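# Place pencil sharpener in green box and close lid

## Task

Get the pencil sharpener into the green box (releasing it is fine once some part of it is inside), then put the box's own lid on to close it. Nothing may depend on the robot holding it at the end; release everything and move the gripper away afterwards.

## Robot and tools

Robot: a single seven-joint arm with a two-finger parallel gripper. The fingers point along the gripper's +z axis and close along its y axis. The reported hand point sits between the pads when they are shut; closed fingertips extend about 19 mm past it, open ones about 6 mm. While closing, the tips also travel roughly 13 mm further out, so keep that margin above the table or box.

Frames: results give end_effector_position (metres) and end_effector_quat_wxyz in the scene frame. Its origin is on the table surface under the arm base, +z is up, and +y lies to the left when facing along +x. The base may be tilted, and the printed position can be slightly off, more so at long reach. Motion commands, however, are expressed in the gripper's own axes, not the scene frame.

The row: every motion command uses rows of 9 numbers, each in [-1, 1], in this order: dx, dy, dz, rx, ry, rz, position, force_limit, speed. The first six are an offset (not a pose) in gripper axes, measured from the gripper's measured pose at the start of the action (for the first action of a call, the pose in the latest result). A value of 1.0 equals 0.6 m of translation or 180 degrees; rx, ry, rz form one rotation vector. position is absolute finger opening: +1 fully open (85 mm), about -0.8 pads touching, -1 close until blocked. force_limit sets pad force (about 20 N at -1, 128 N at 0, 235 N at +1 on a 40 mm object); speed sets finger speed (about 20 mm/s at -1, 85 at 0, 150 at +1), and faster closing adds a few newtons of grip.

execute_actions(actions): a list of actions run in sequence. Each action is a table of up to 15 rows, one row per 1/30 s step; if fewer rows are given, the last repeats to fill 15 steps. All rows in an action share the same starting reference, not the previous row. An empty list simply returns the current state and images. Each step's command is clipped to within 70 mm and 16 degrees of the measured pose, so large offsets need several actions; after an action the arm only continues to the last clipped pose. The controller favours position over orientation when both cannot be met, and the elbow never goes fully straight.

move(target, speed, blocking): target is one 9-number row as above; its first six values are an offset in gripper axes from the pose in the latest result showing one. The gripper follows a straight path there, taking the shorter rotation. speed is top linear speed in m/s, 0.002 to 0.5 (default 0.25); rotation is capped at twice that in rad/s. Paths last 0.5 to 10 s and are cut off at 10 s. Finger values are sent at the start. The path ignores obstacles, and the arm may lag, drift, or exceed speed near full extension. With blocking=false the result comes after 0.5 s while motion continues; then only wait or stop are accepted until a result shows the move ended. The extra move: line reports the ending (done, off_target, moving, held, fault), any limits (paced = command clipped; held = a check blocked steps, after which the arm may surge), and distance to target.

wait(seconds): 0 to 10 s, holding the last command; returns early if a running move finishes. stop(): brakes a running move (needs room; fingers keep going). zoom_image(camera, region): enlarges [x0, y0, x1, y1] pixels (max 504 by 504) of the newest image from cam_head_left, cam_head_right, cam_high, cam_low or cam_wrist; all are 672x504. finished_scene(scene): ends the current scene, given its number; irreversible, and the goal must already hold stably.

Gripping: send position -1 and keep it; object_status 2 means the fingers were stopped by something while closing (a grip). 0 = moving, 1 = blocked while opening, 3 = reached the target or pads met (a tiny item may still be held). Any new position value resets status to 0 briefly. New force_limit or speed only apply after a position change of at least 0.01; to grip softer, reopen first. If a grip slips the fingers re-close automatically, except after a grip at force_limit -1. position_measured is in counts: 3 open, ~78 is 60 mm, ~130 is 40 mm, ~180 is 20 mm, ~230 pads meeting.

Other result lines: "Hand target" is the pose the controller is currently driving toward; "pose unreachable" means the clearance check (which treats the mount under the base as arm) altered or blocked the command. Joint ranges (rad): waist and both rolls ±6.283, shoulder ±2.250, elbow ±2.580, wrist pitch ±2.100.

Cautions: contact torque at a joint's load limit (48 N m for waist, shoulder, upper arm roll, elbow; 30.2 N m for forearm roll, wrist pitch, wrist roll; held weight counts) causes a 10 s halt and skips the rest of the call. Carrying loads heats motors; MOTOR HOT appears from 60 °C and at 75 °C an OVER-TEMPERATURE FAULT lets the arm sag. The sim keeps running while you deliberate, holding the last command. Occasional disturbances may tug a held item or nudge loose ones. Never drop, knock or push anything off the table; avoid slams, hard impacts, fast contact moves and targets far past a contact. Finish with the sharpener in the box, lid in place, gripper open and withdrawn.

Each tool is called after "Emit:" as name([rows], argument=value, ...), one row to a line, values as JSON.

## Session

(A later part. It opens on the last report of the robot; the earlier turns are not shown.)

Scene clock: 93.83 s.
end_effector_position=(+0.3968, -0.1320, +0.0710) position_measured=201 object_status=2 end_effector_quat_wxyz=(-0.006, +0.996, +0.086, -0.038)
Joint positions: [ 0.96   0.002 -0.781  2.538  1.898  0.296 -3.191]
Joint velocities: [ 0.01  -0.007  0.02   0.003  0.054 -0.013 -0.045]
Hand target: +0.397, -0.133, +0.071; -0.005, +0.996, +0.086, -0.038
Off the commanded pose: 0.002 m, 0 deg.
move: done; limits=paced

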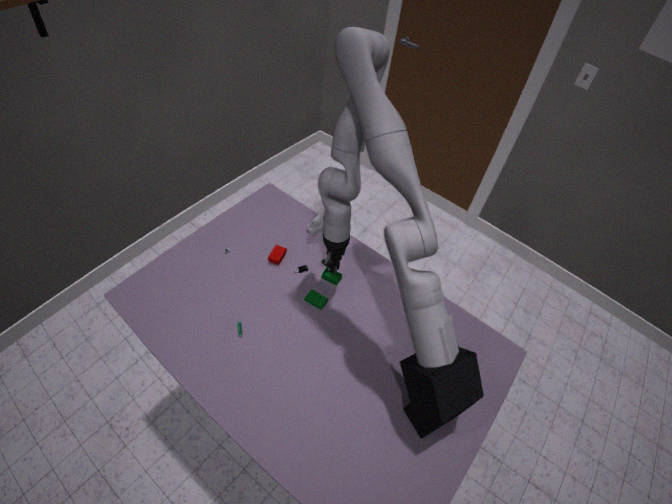

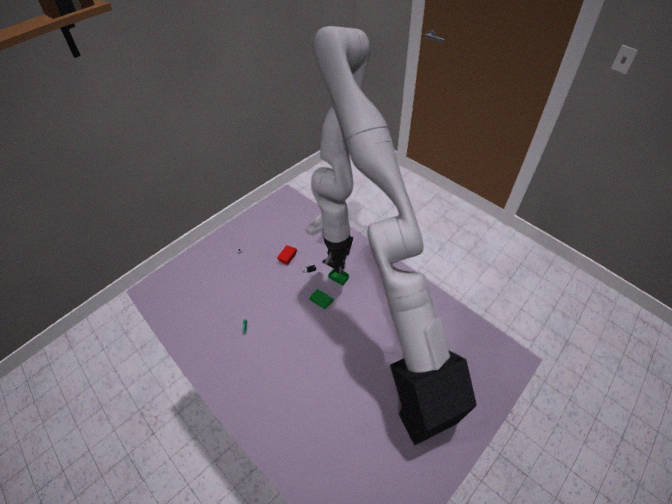

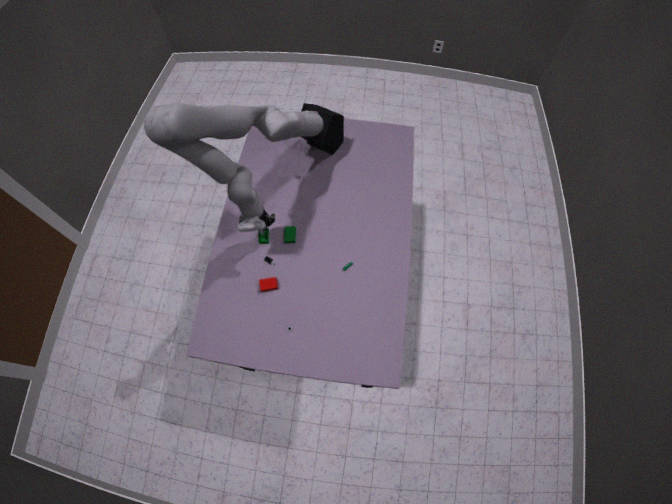

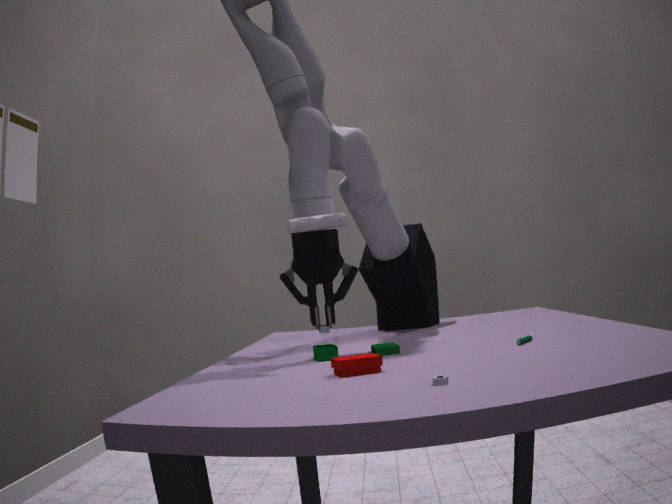

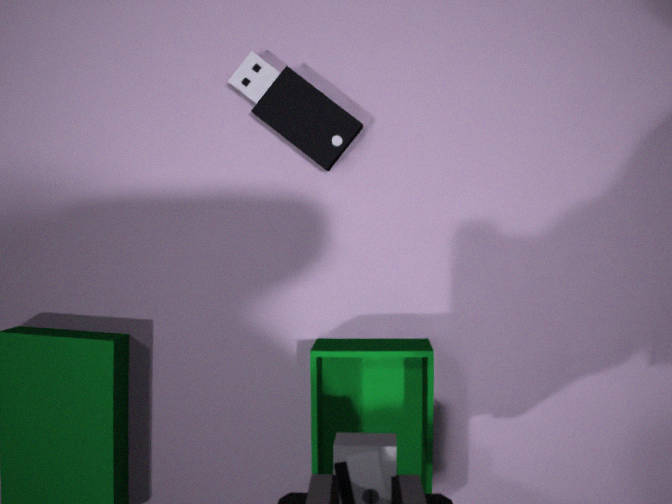

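Emit:
move(target=[0.004,0.003,0.051,0,0,0,-1,-0.5,-0.5], speed=0.06)

Emit:
execute_actions([
  [[0,0,0,0,0,0,-0.3,-0.5,-0.5]],
  [[0,0,0,0,0,0,-0.3,-0.5,-0.5]],
])

Emit:
move(target=[-0.035,-0.165,-0.05,0,0,0.015,1,-0.6,0], speed=0.1)

Scene clock: 99.57 s.
end_effector_position=(+0.3973, -0.1335, +0.0405) position_measured=201 object_status=2 end_effector_quat_wxyz=(-0.005, +0.995, +0.087, -0.038)
Joint positions: [ 0.943  0.155 -0.803  2.525  2.043  0.437 -3.314]
Joint velocities: [ 0.001  0.014 -0.002  0.002  0.011  0.006 -0.01 ]
Hand target: +0.397, -0.133, +0.040; -0.006, +0.995, +0.087, -0.039
Off the commanded pose: 0.000 m, 0 deg.
move: done

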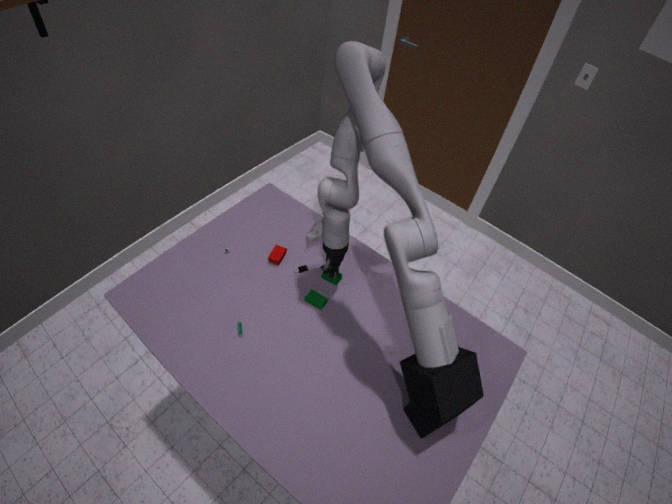

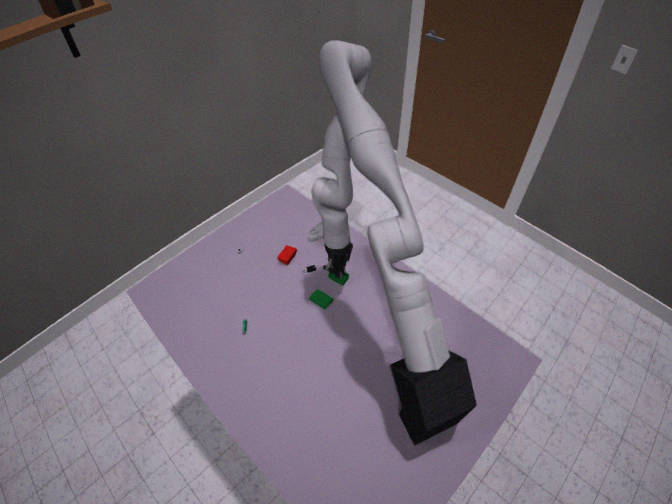

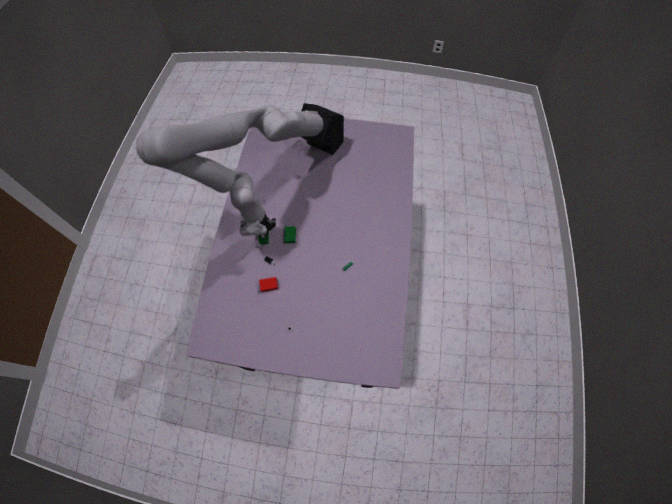

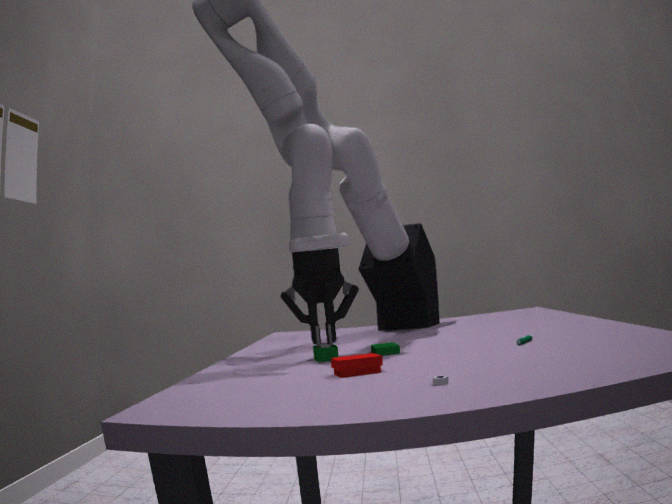

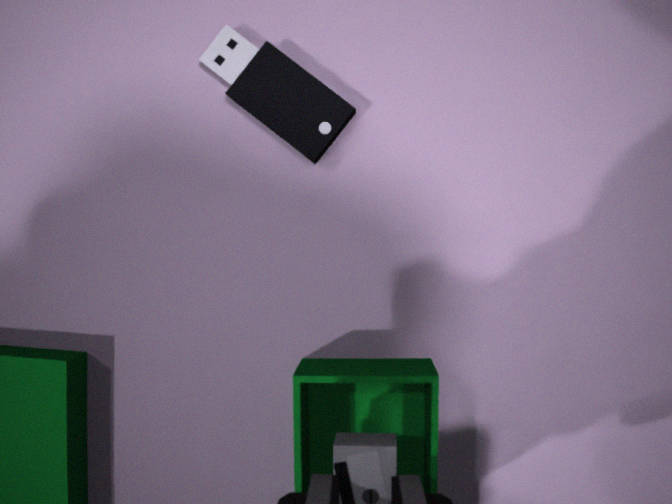

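Scene clock: 100.57 s.
end_effector_position=(+0.3973, -0.1332, +0.0407) position_measured=167 object_status=3 end_effector_quat_wxyz=(-0.005, +0.995, +0.087, -0.038)
Joint positions: [ 0.943  0.154 -0.804  2.525  2.043  0.436 -3.314]
Joint velocities: [-0.    -0.    -0.001  0.001 -0.    -0.001  0.001]
Hand target: +0.397, -0.133, +0.041; -0.005, +0.995, +0.087, -0.038
Off the commanded pose: 0.000 m, 0 deg.

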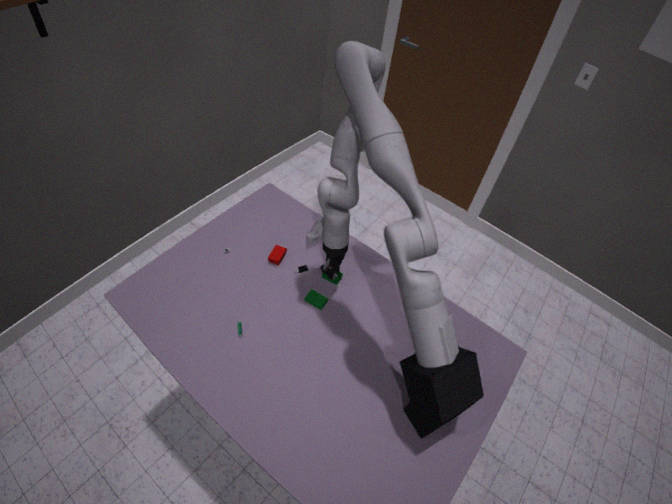

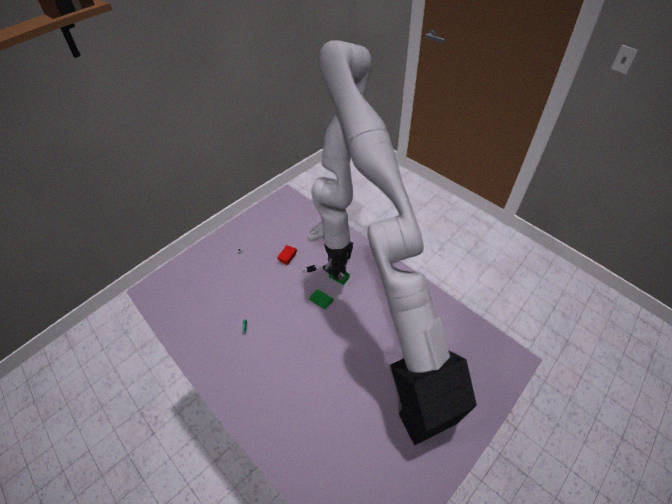

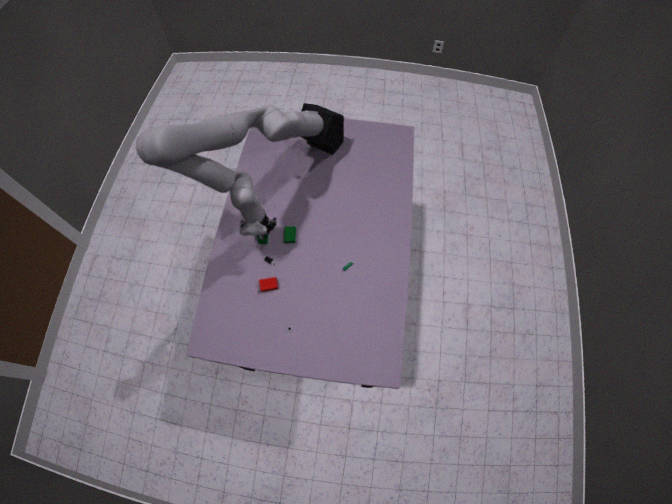

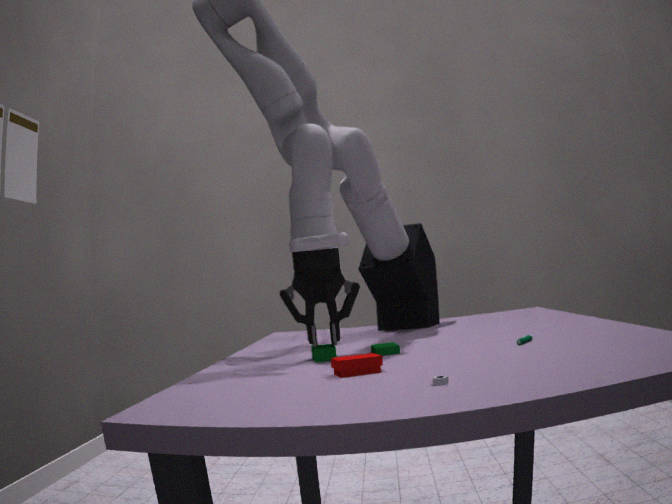

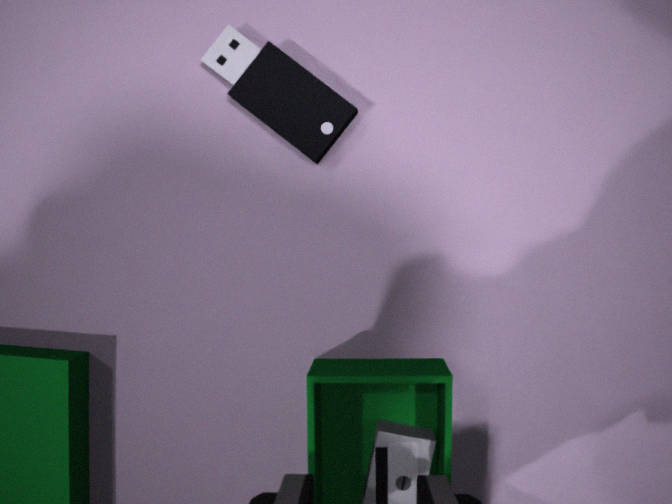

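Scene clock: 102.03 s.
end_effector_position=(+0.3620, -0.0403, +0.0738) position_measured=3 object_status=3 end_effector_quat_wxyz=(-0.000, +0.995, +0.064, -0.073)
Joint positions: [ 0.607  0.276 -1.108  2.58   1.543  0.85  -3.415]
Joint velocities: [ 0.065  0.08  -0.17   0.    -0.024  0.137 -0.025]
Hand target: +0.362, -0.040, +0.074; +0.000, +0.995, +0.065, -0.073
Off the commanded pose: 0.001 m, 4 deg.
joint sent to its limit — the command would take joint 4 (elbow) past its upper limit, so that joint was sent only as far as its limit.
move: off_target

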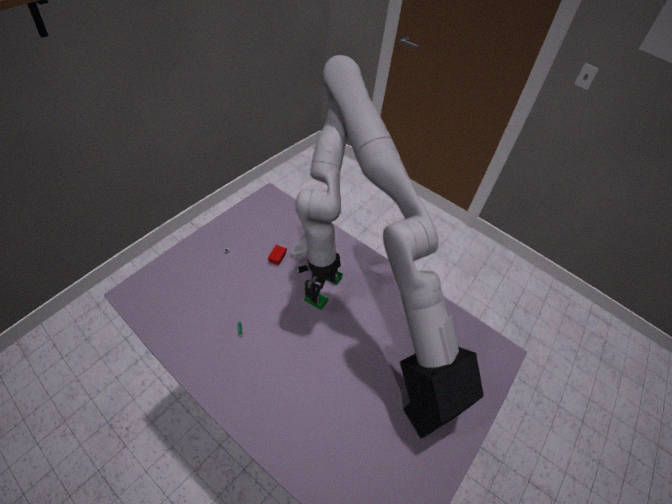

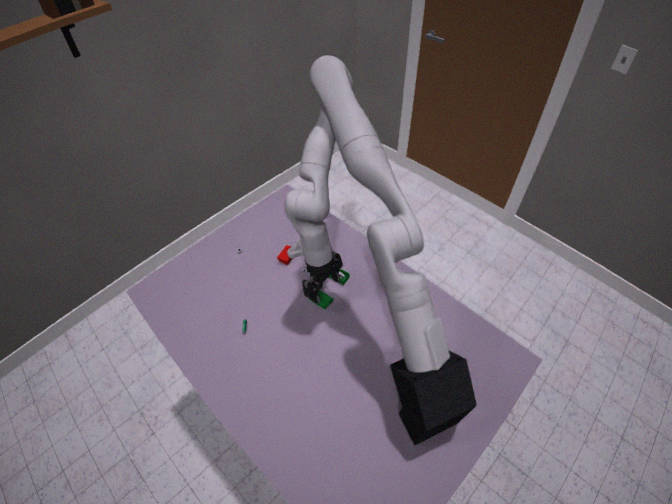

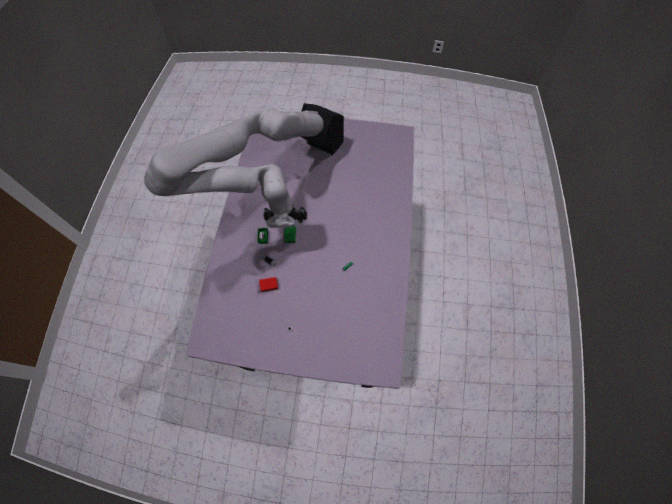

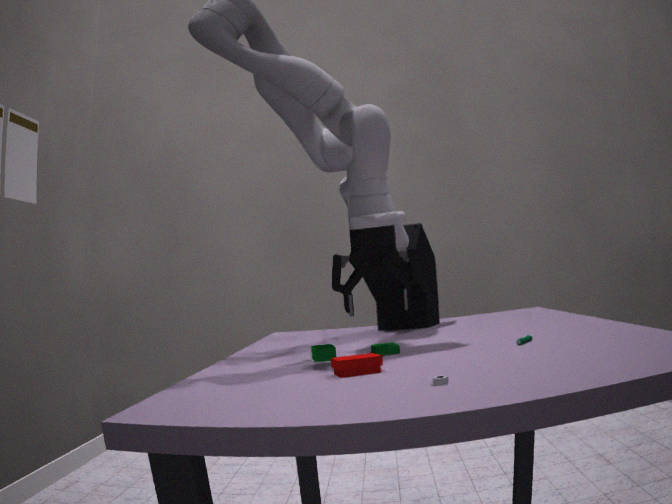

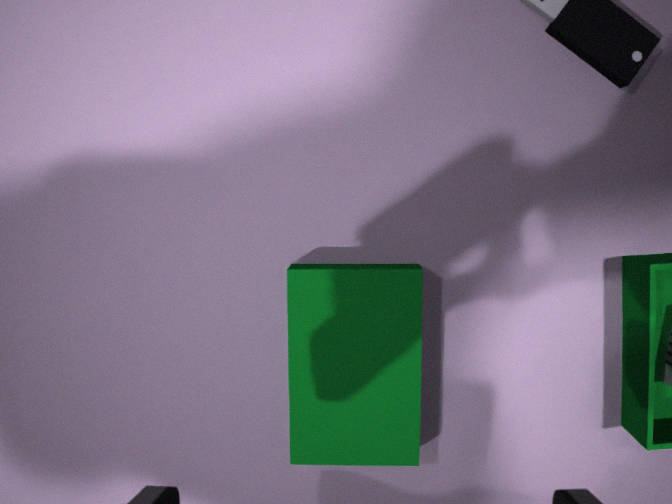

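Emit:
move(target=[0.033,-0.005,0.045,0,0.02,0,1,-0.6,-0.5], speed=0.1)

Scene clock: 108.40 s.
end_effector_position=(+0.3776, -0.0356, +0.0443) position_measured=3 object_status=3 end_effector_quat_wxyz=(-0.001, +0.997, +0.064, -0.043)
Joint positions: [ 0.574  0.425 -1.077  2.58   1.738  0.984 -3.548]
Joint velocities: [ 0.012  0.027 -0.03   0.001 -0.002  0.024  0.003]
Hand target: +0.377, -0.035, +0.044; -0.002, +0.997, +0.064, -0.043
Off the commanded pose: 0.001 m, 0 deg.
joint sent to its limit — the command would take joint 4 (elbow) past its upper limit, so that joint was sent only as far as its limit.
move: done

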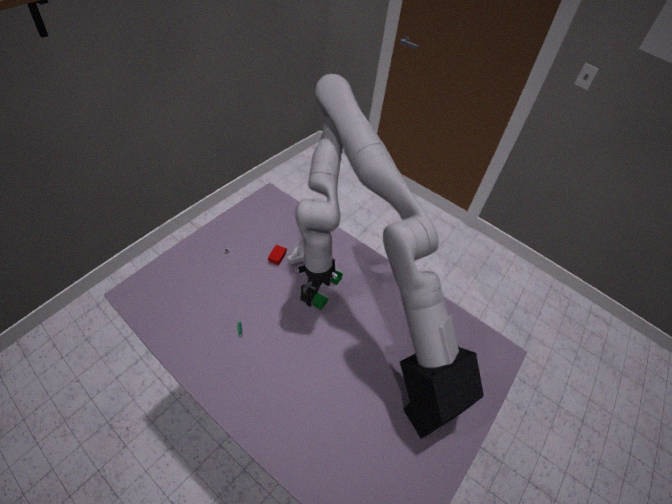

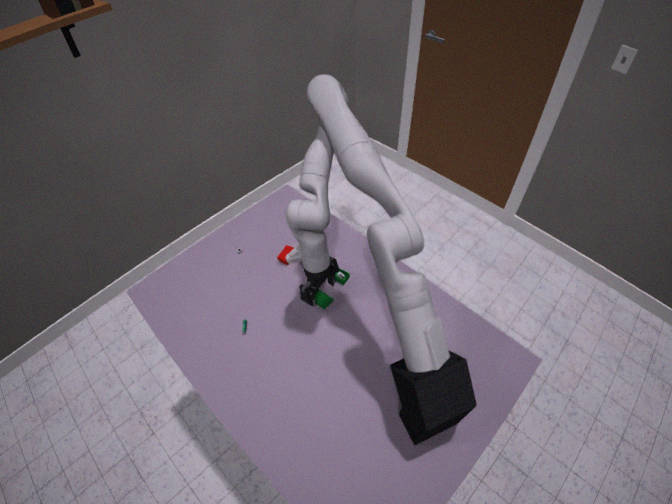

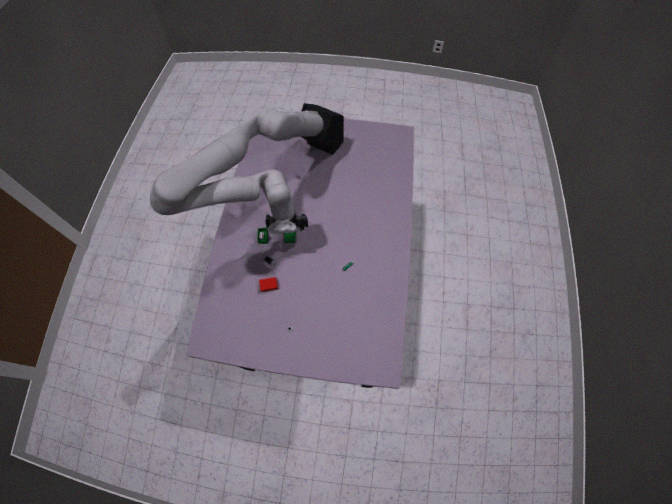

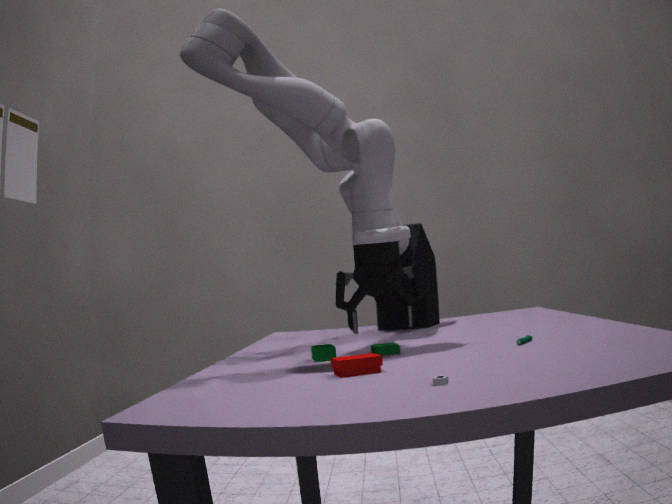

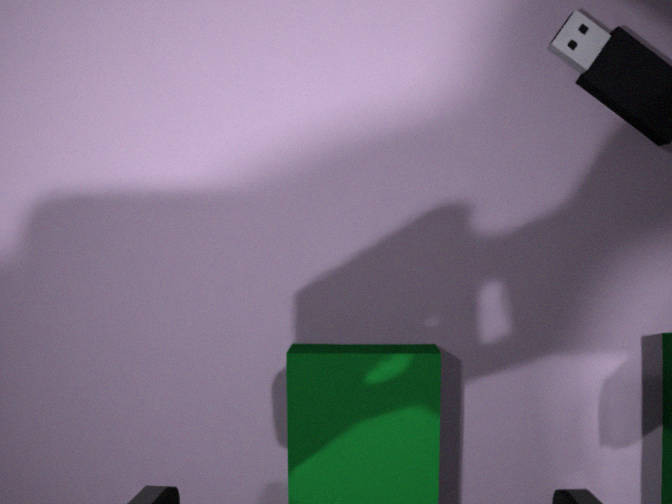

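Emit:
move(target=[0.005,0,0.039,0,0,0,1,-0.6,-0.5], speed=0.08)

Emit:
execute_actions([
  [[0,0,0,0,0,0,-1,-0.6,-0.5]],
  [[0,0,0,0,0,0,-1,-0.6,-0.5]],
  [[0,0,0,0,0,0,-1,-0.6,-0.5]],
  [[0,0,0,0,0,0,-1,-0.6,-0.5]],
])

Emit:
move(target=[0.02,0,-0.065,0,0,-0.015,-1,-0.6,-0.5], speed=0.08)

Emit:
move(target=[0,0.168,0,0,0,0,-1,-0.6,-0.5], speed=0.12)

Scene clock: 114.03 s.
end_effector_position=(+0.3789, -0.0354, +0.0209) position_measured=3 object_status=3 end_effector_quat_wxyz=(-0.001, +0.997, +0.064, -0.042)
Joint positions: [ 0.57   0.518 -1.034  2.56   1.826  1.036 -3.569]
Joint velocities: [-0.002  0.009  0.003  0.001  0.004  0.    -0.002]
Hand target: +0.379, -0.035, +0.021; -0.001, +0.997, +0.064, -0.043
Off the commanded pose: 0.000 m, 0 deg.
move: done

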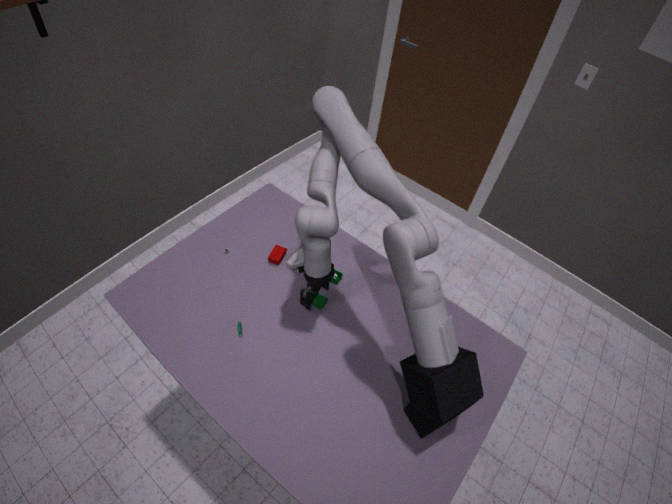

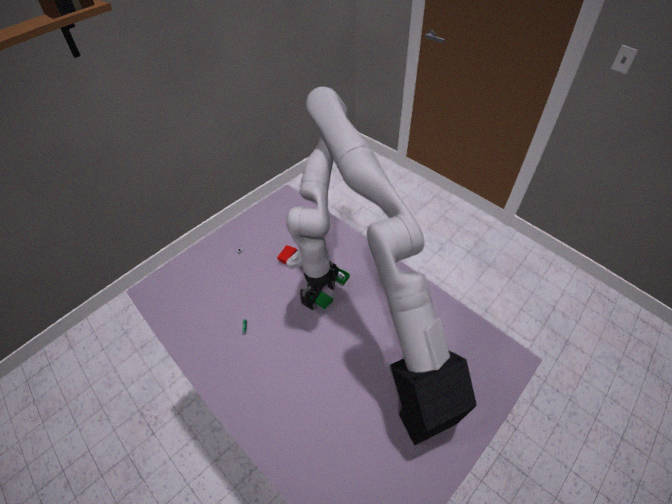

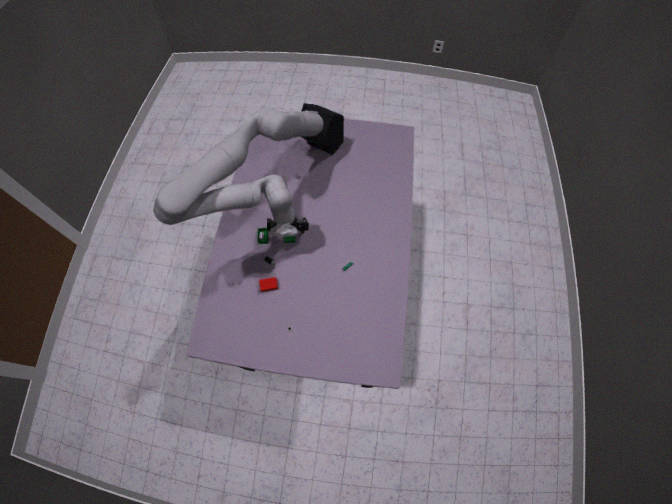

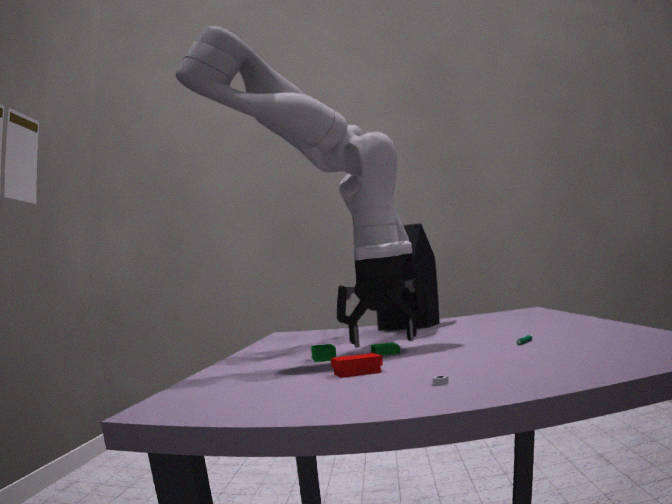

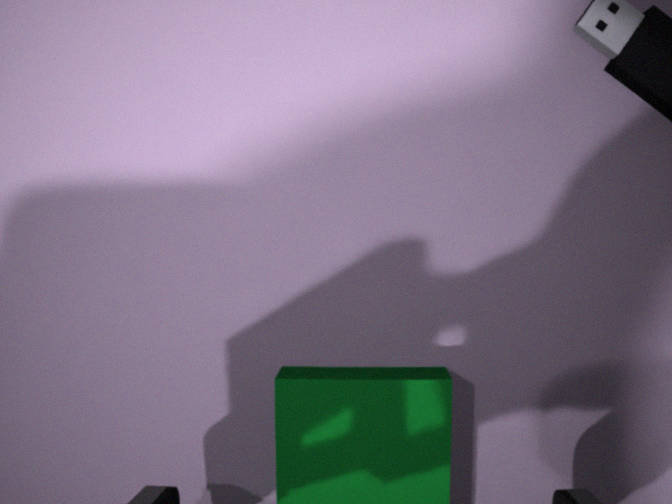

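Scene clock: 116.03 s.
end_effector_position=(+0.3789, -0.0354, +0.0212) position_measured=135 object_status=2 end_effector_quat_wxyz=(-0.001, +0.997, +0.065, -0.042)
Joint positions: [ 0.57   0.517 -1.035  2.561  1.825  1.036 -3.569]
Joint velocities: [-0.     0.    -0.     0.    -0.001  0.     0.   ]
Hand target: +0.379, -0.035, +0.021; -0.001, +0.997, +0.065, -0.042
Off the commanded pose: 0.000 m, 0 deg.

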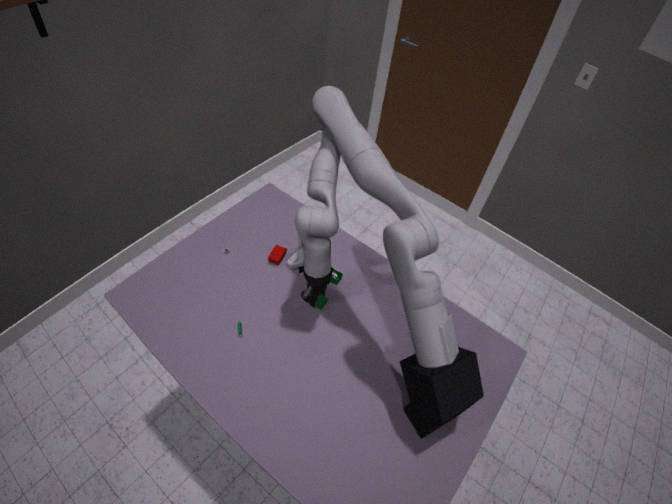

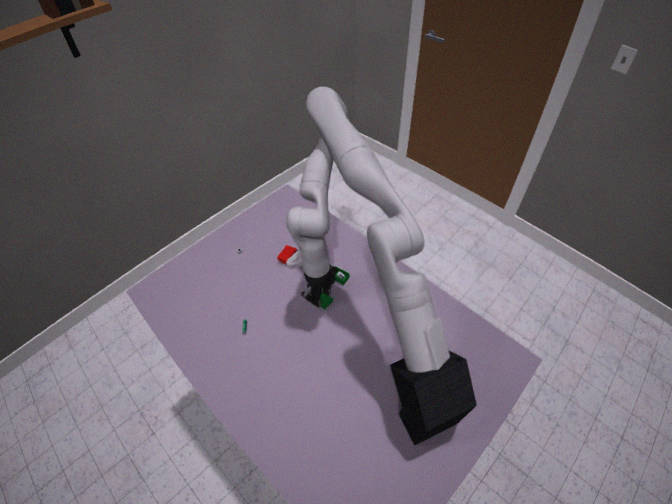

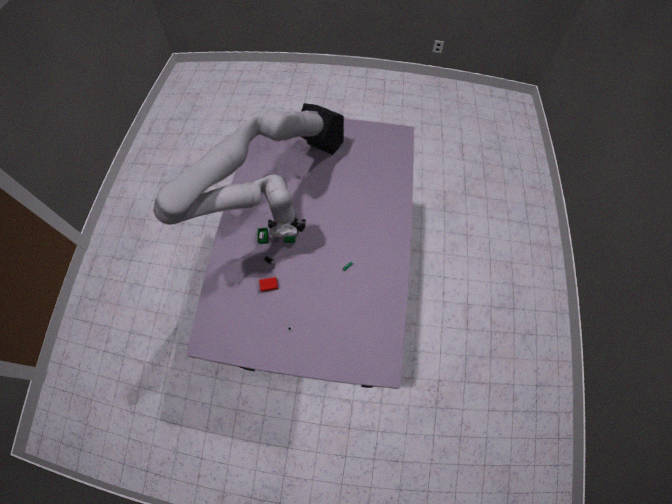

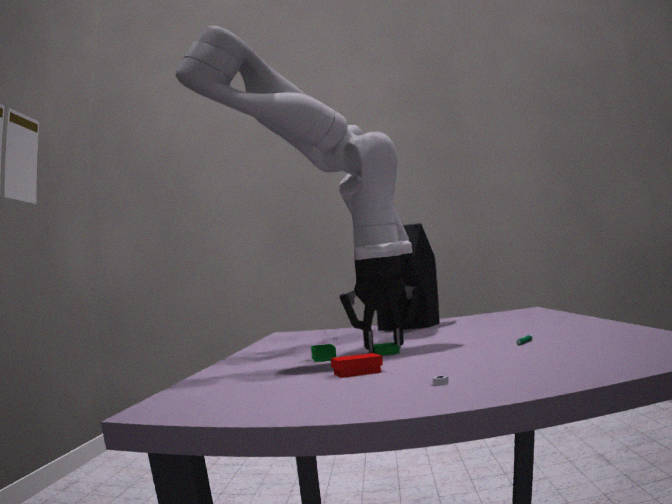

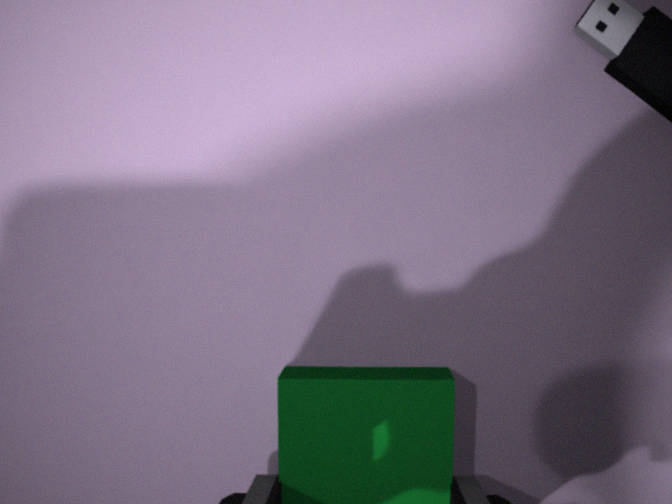

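Scene clock: 116.93 s.
end_effector_position=(+0.3936, -0.0332, +0.0590) position_measured=135 object_status=2 end_effector_quat_wxyz=(-0.003, +0.995, +0.088, -0.042)
Joint positions: [ 0.606  0.332 -1.102  2.534  1.635  0.905 -3.389]
Joint velocities: [ 0.007 -0.014 -0.    -0.003 -0.006 -0.005  0.006]
Hand target: +0.394, -0.034, +0.059; -0.002, +0.995, +0.088, -0.042
Off the commanded pose: 0.001 m, 0 deg.
move: done

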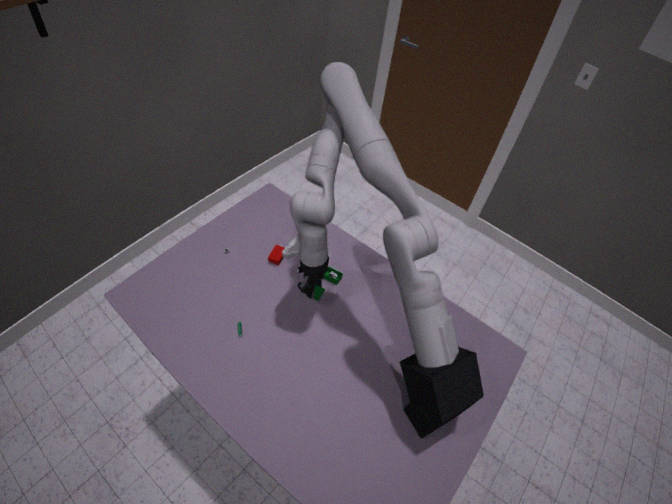

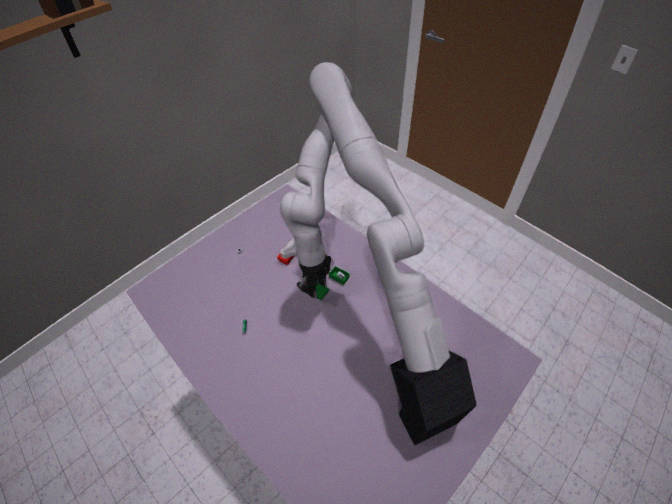

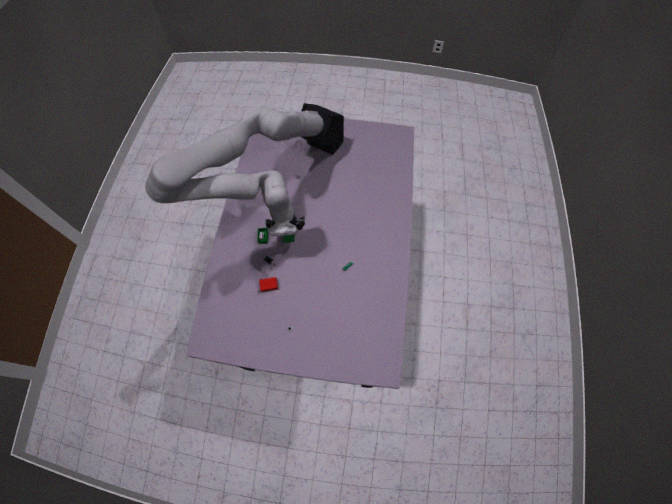

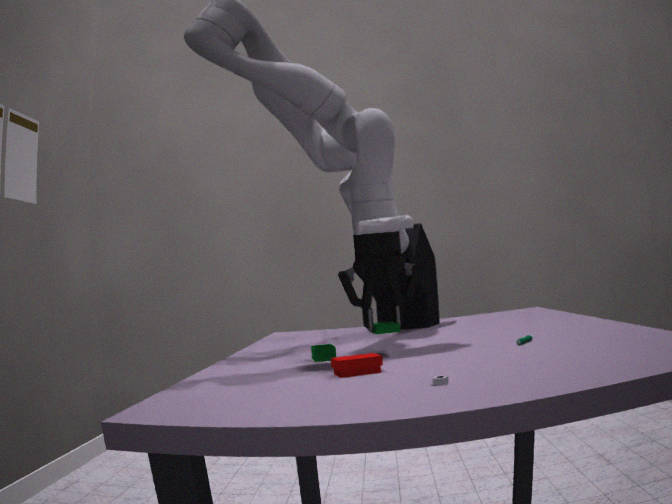

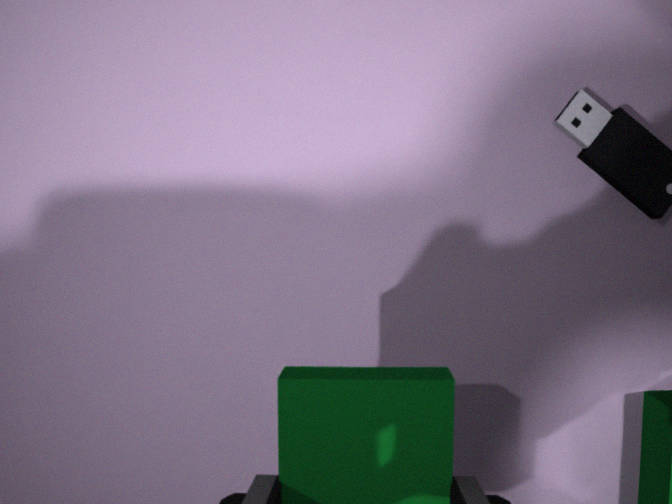

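Scene clock: 118.30 s.
end_effector_position=(+0.4120, -0.1319, +0.0576) position_measured=135 object_status=2 end_effector_quat_wxyz=(-0.004, +0.995, +0.087, -0.041)
Joint positions: [ 1.088  0.074 -0.954  2.48   1.777  0.366 -3.067]
Joint velocities: [ 0.002 -0.004  0.004 -0.001 -0.004 -0.003  0.005]
Hand target: +0.412, -0.132, +0.058; -0.003, +0.995, +0.087, -0.041
Off the commanded pose: 0.001 m, 0 deg.
move: done

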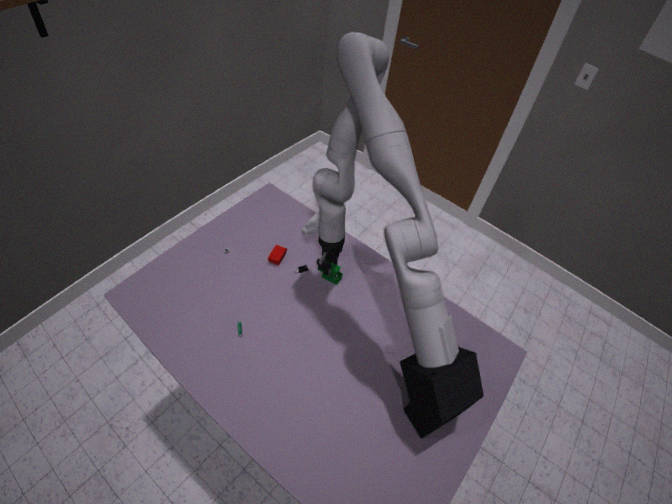

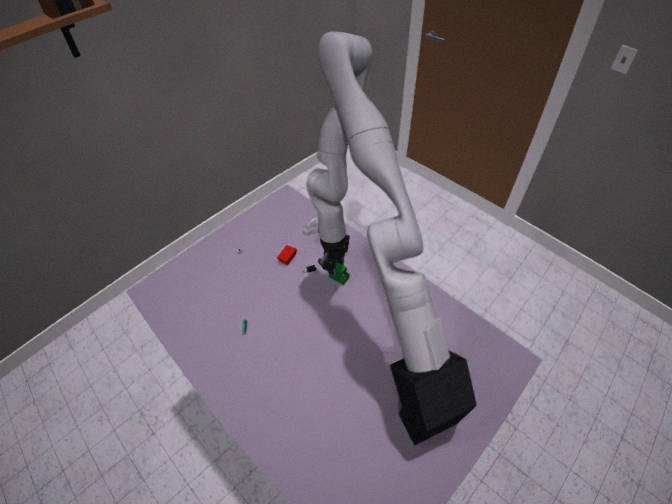

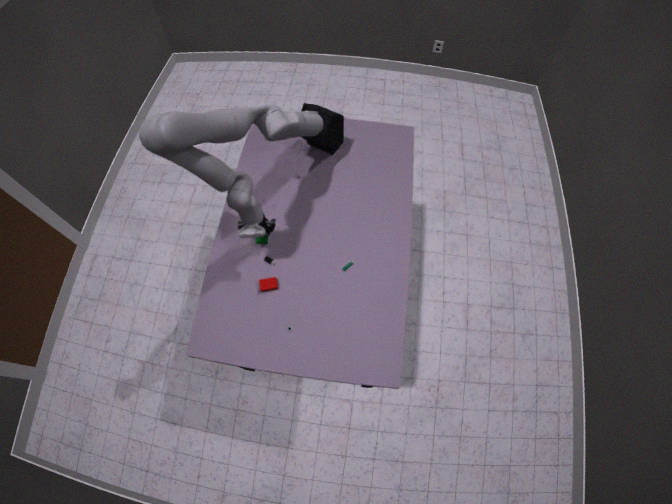

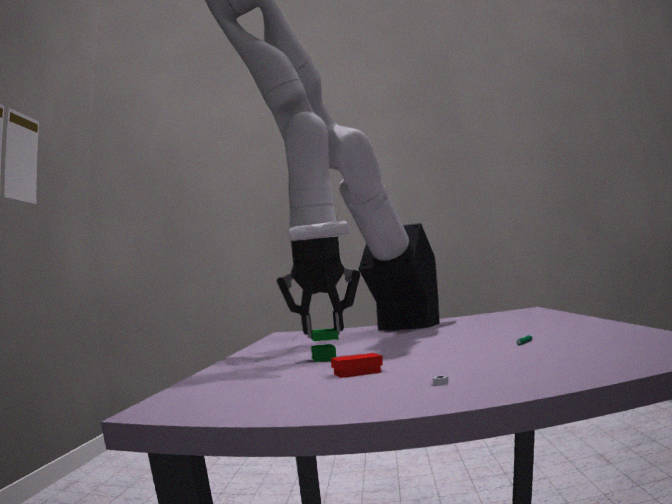

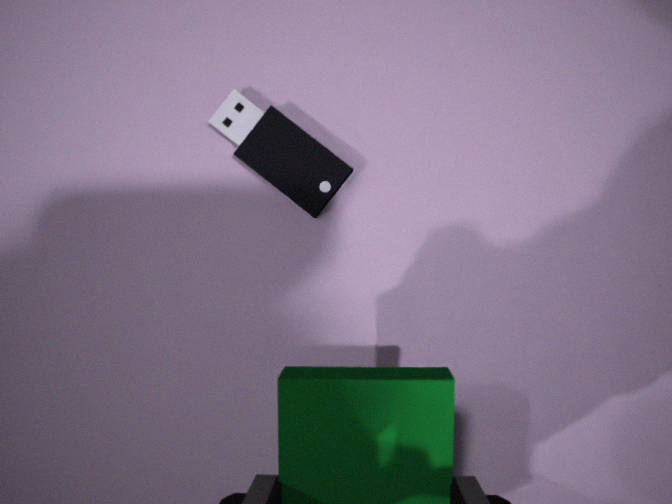

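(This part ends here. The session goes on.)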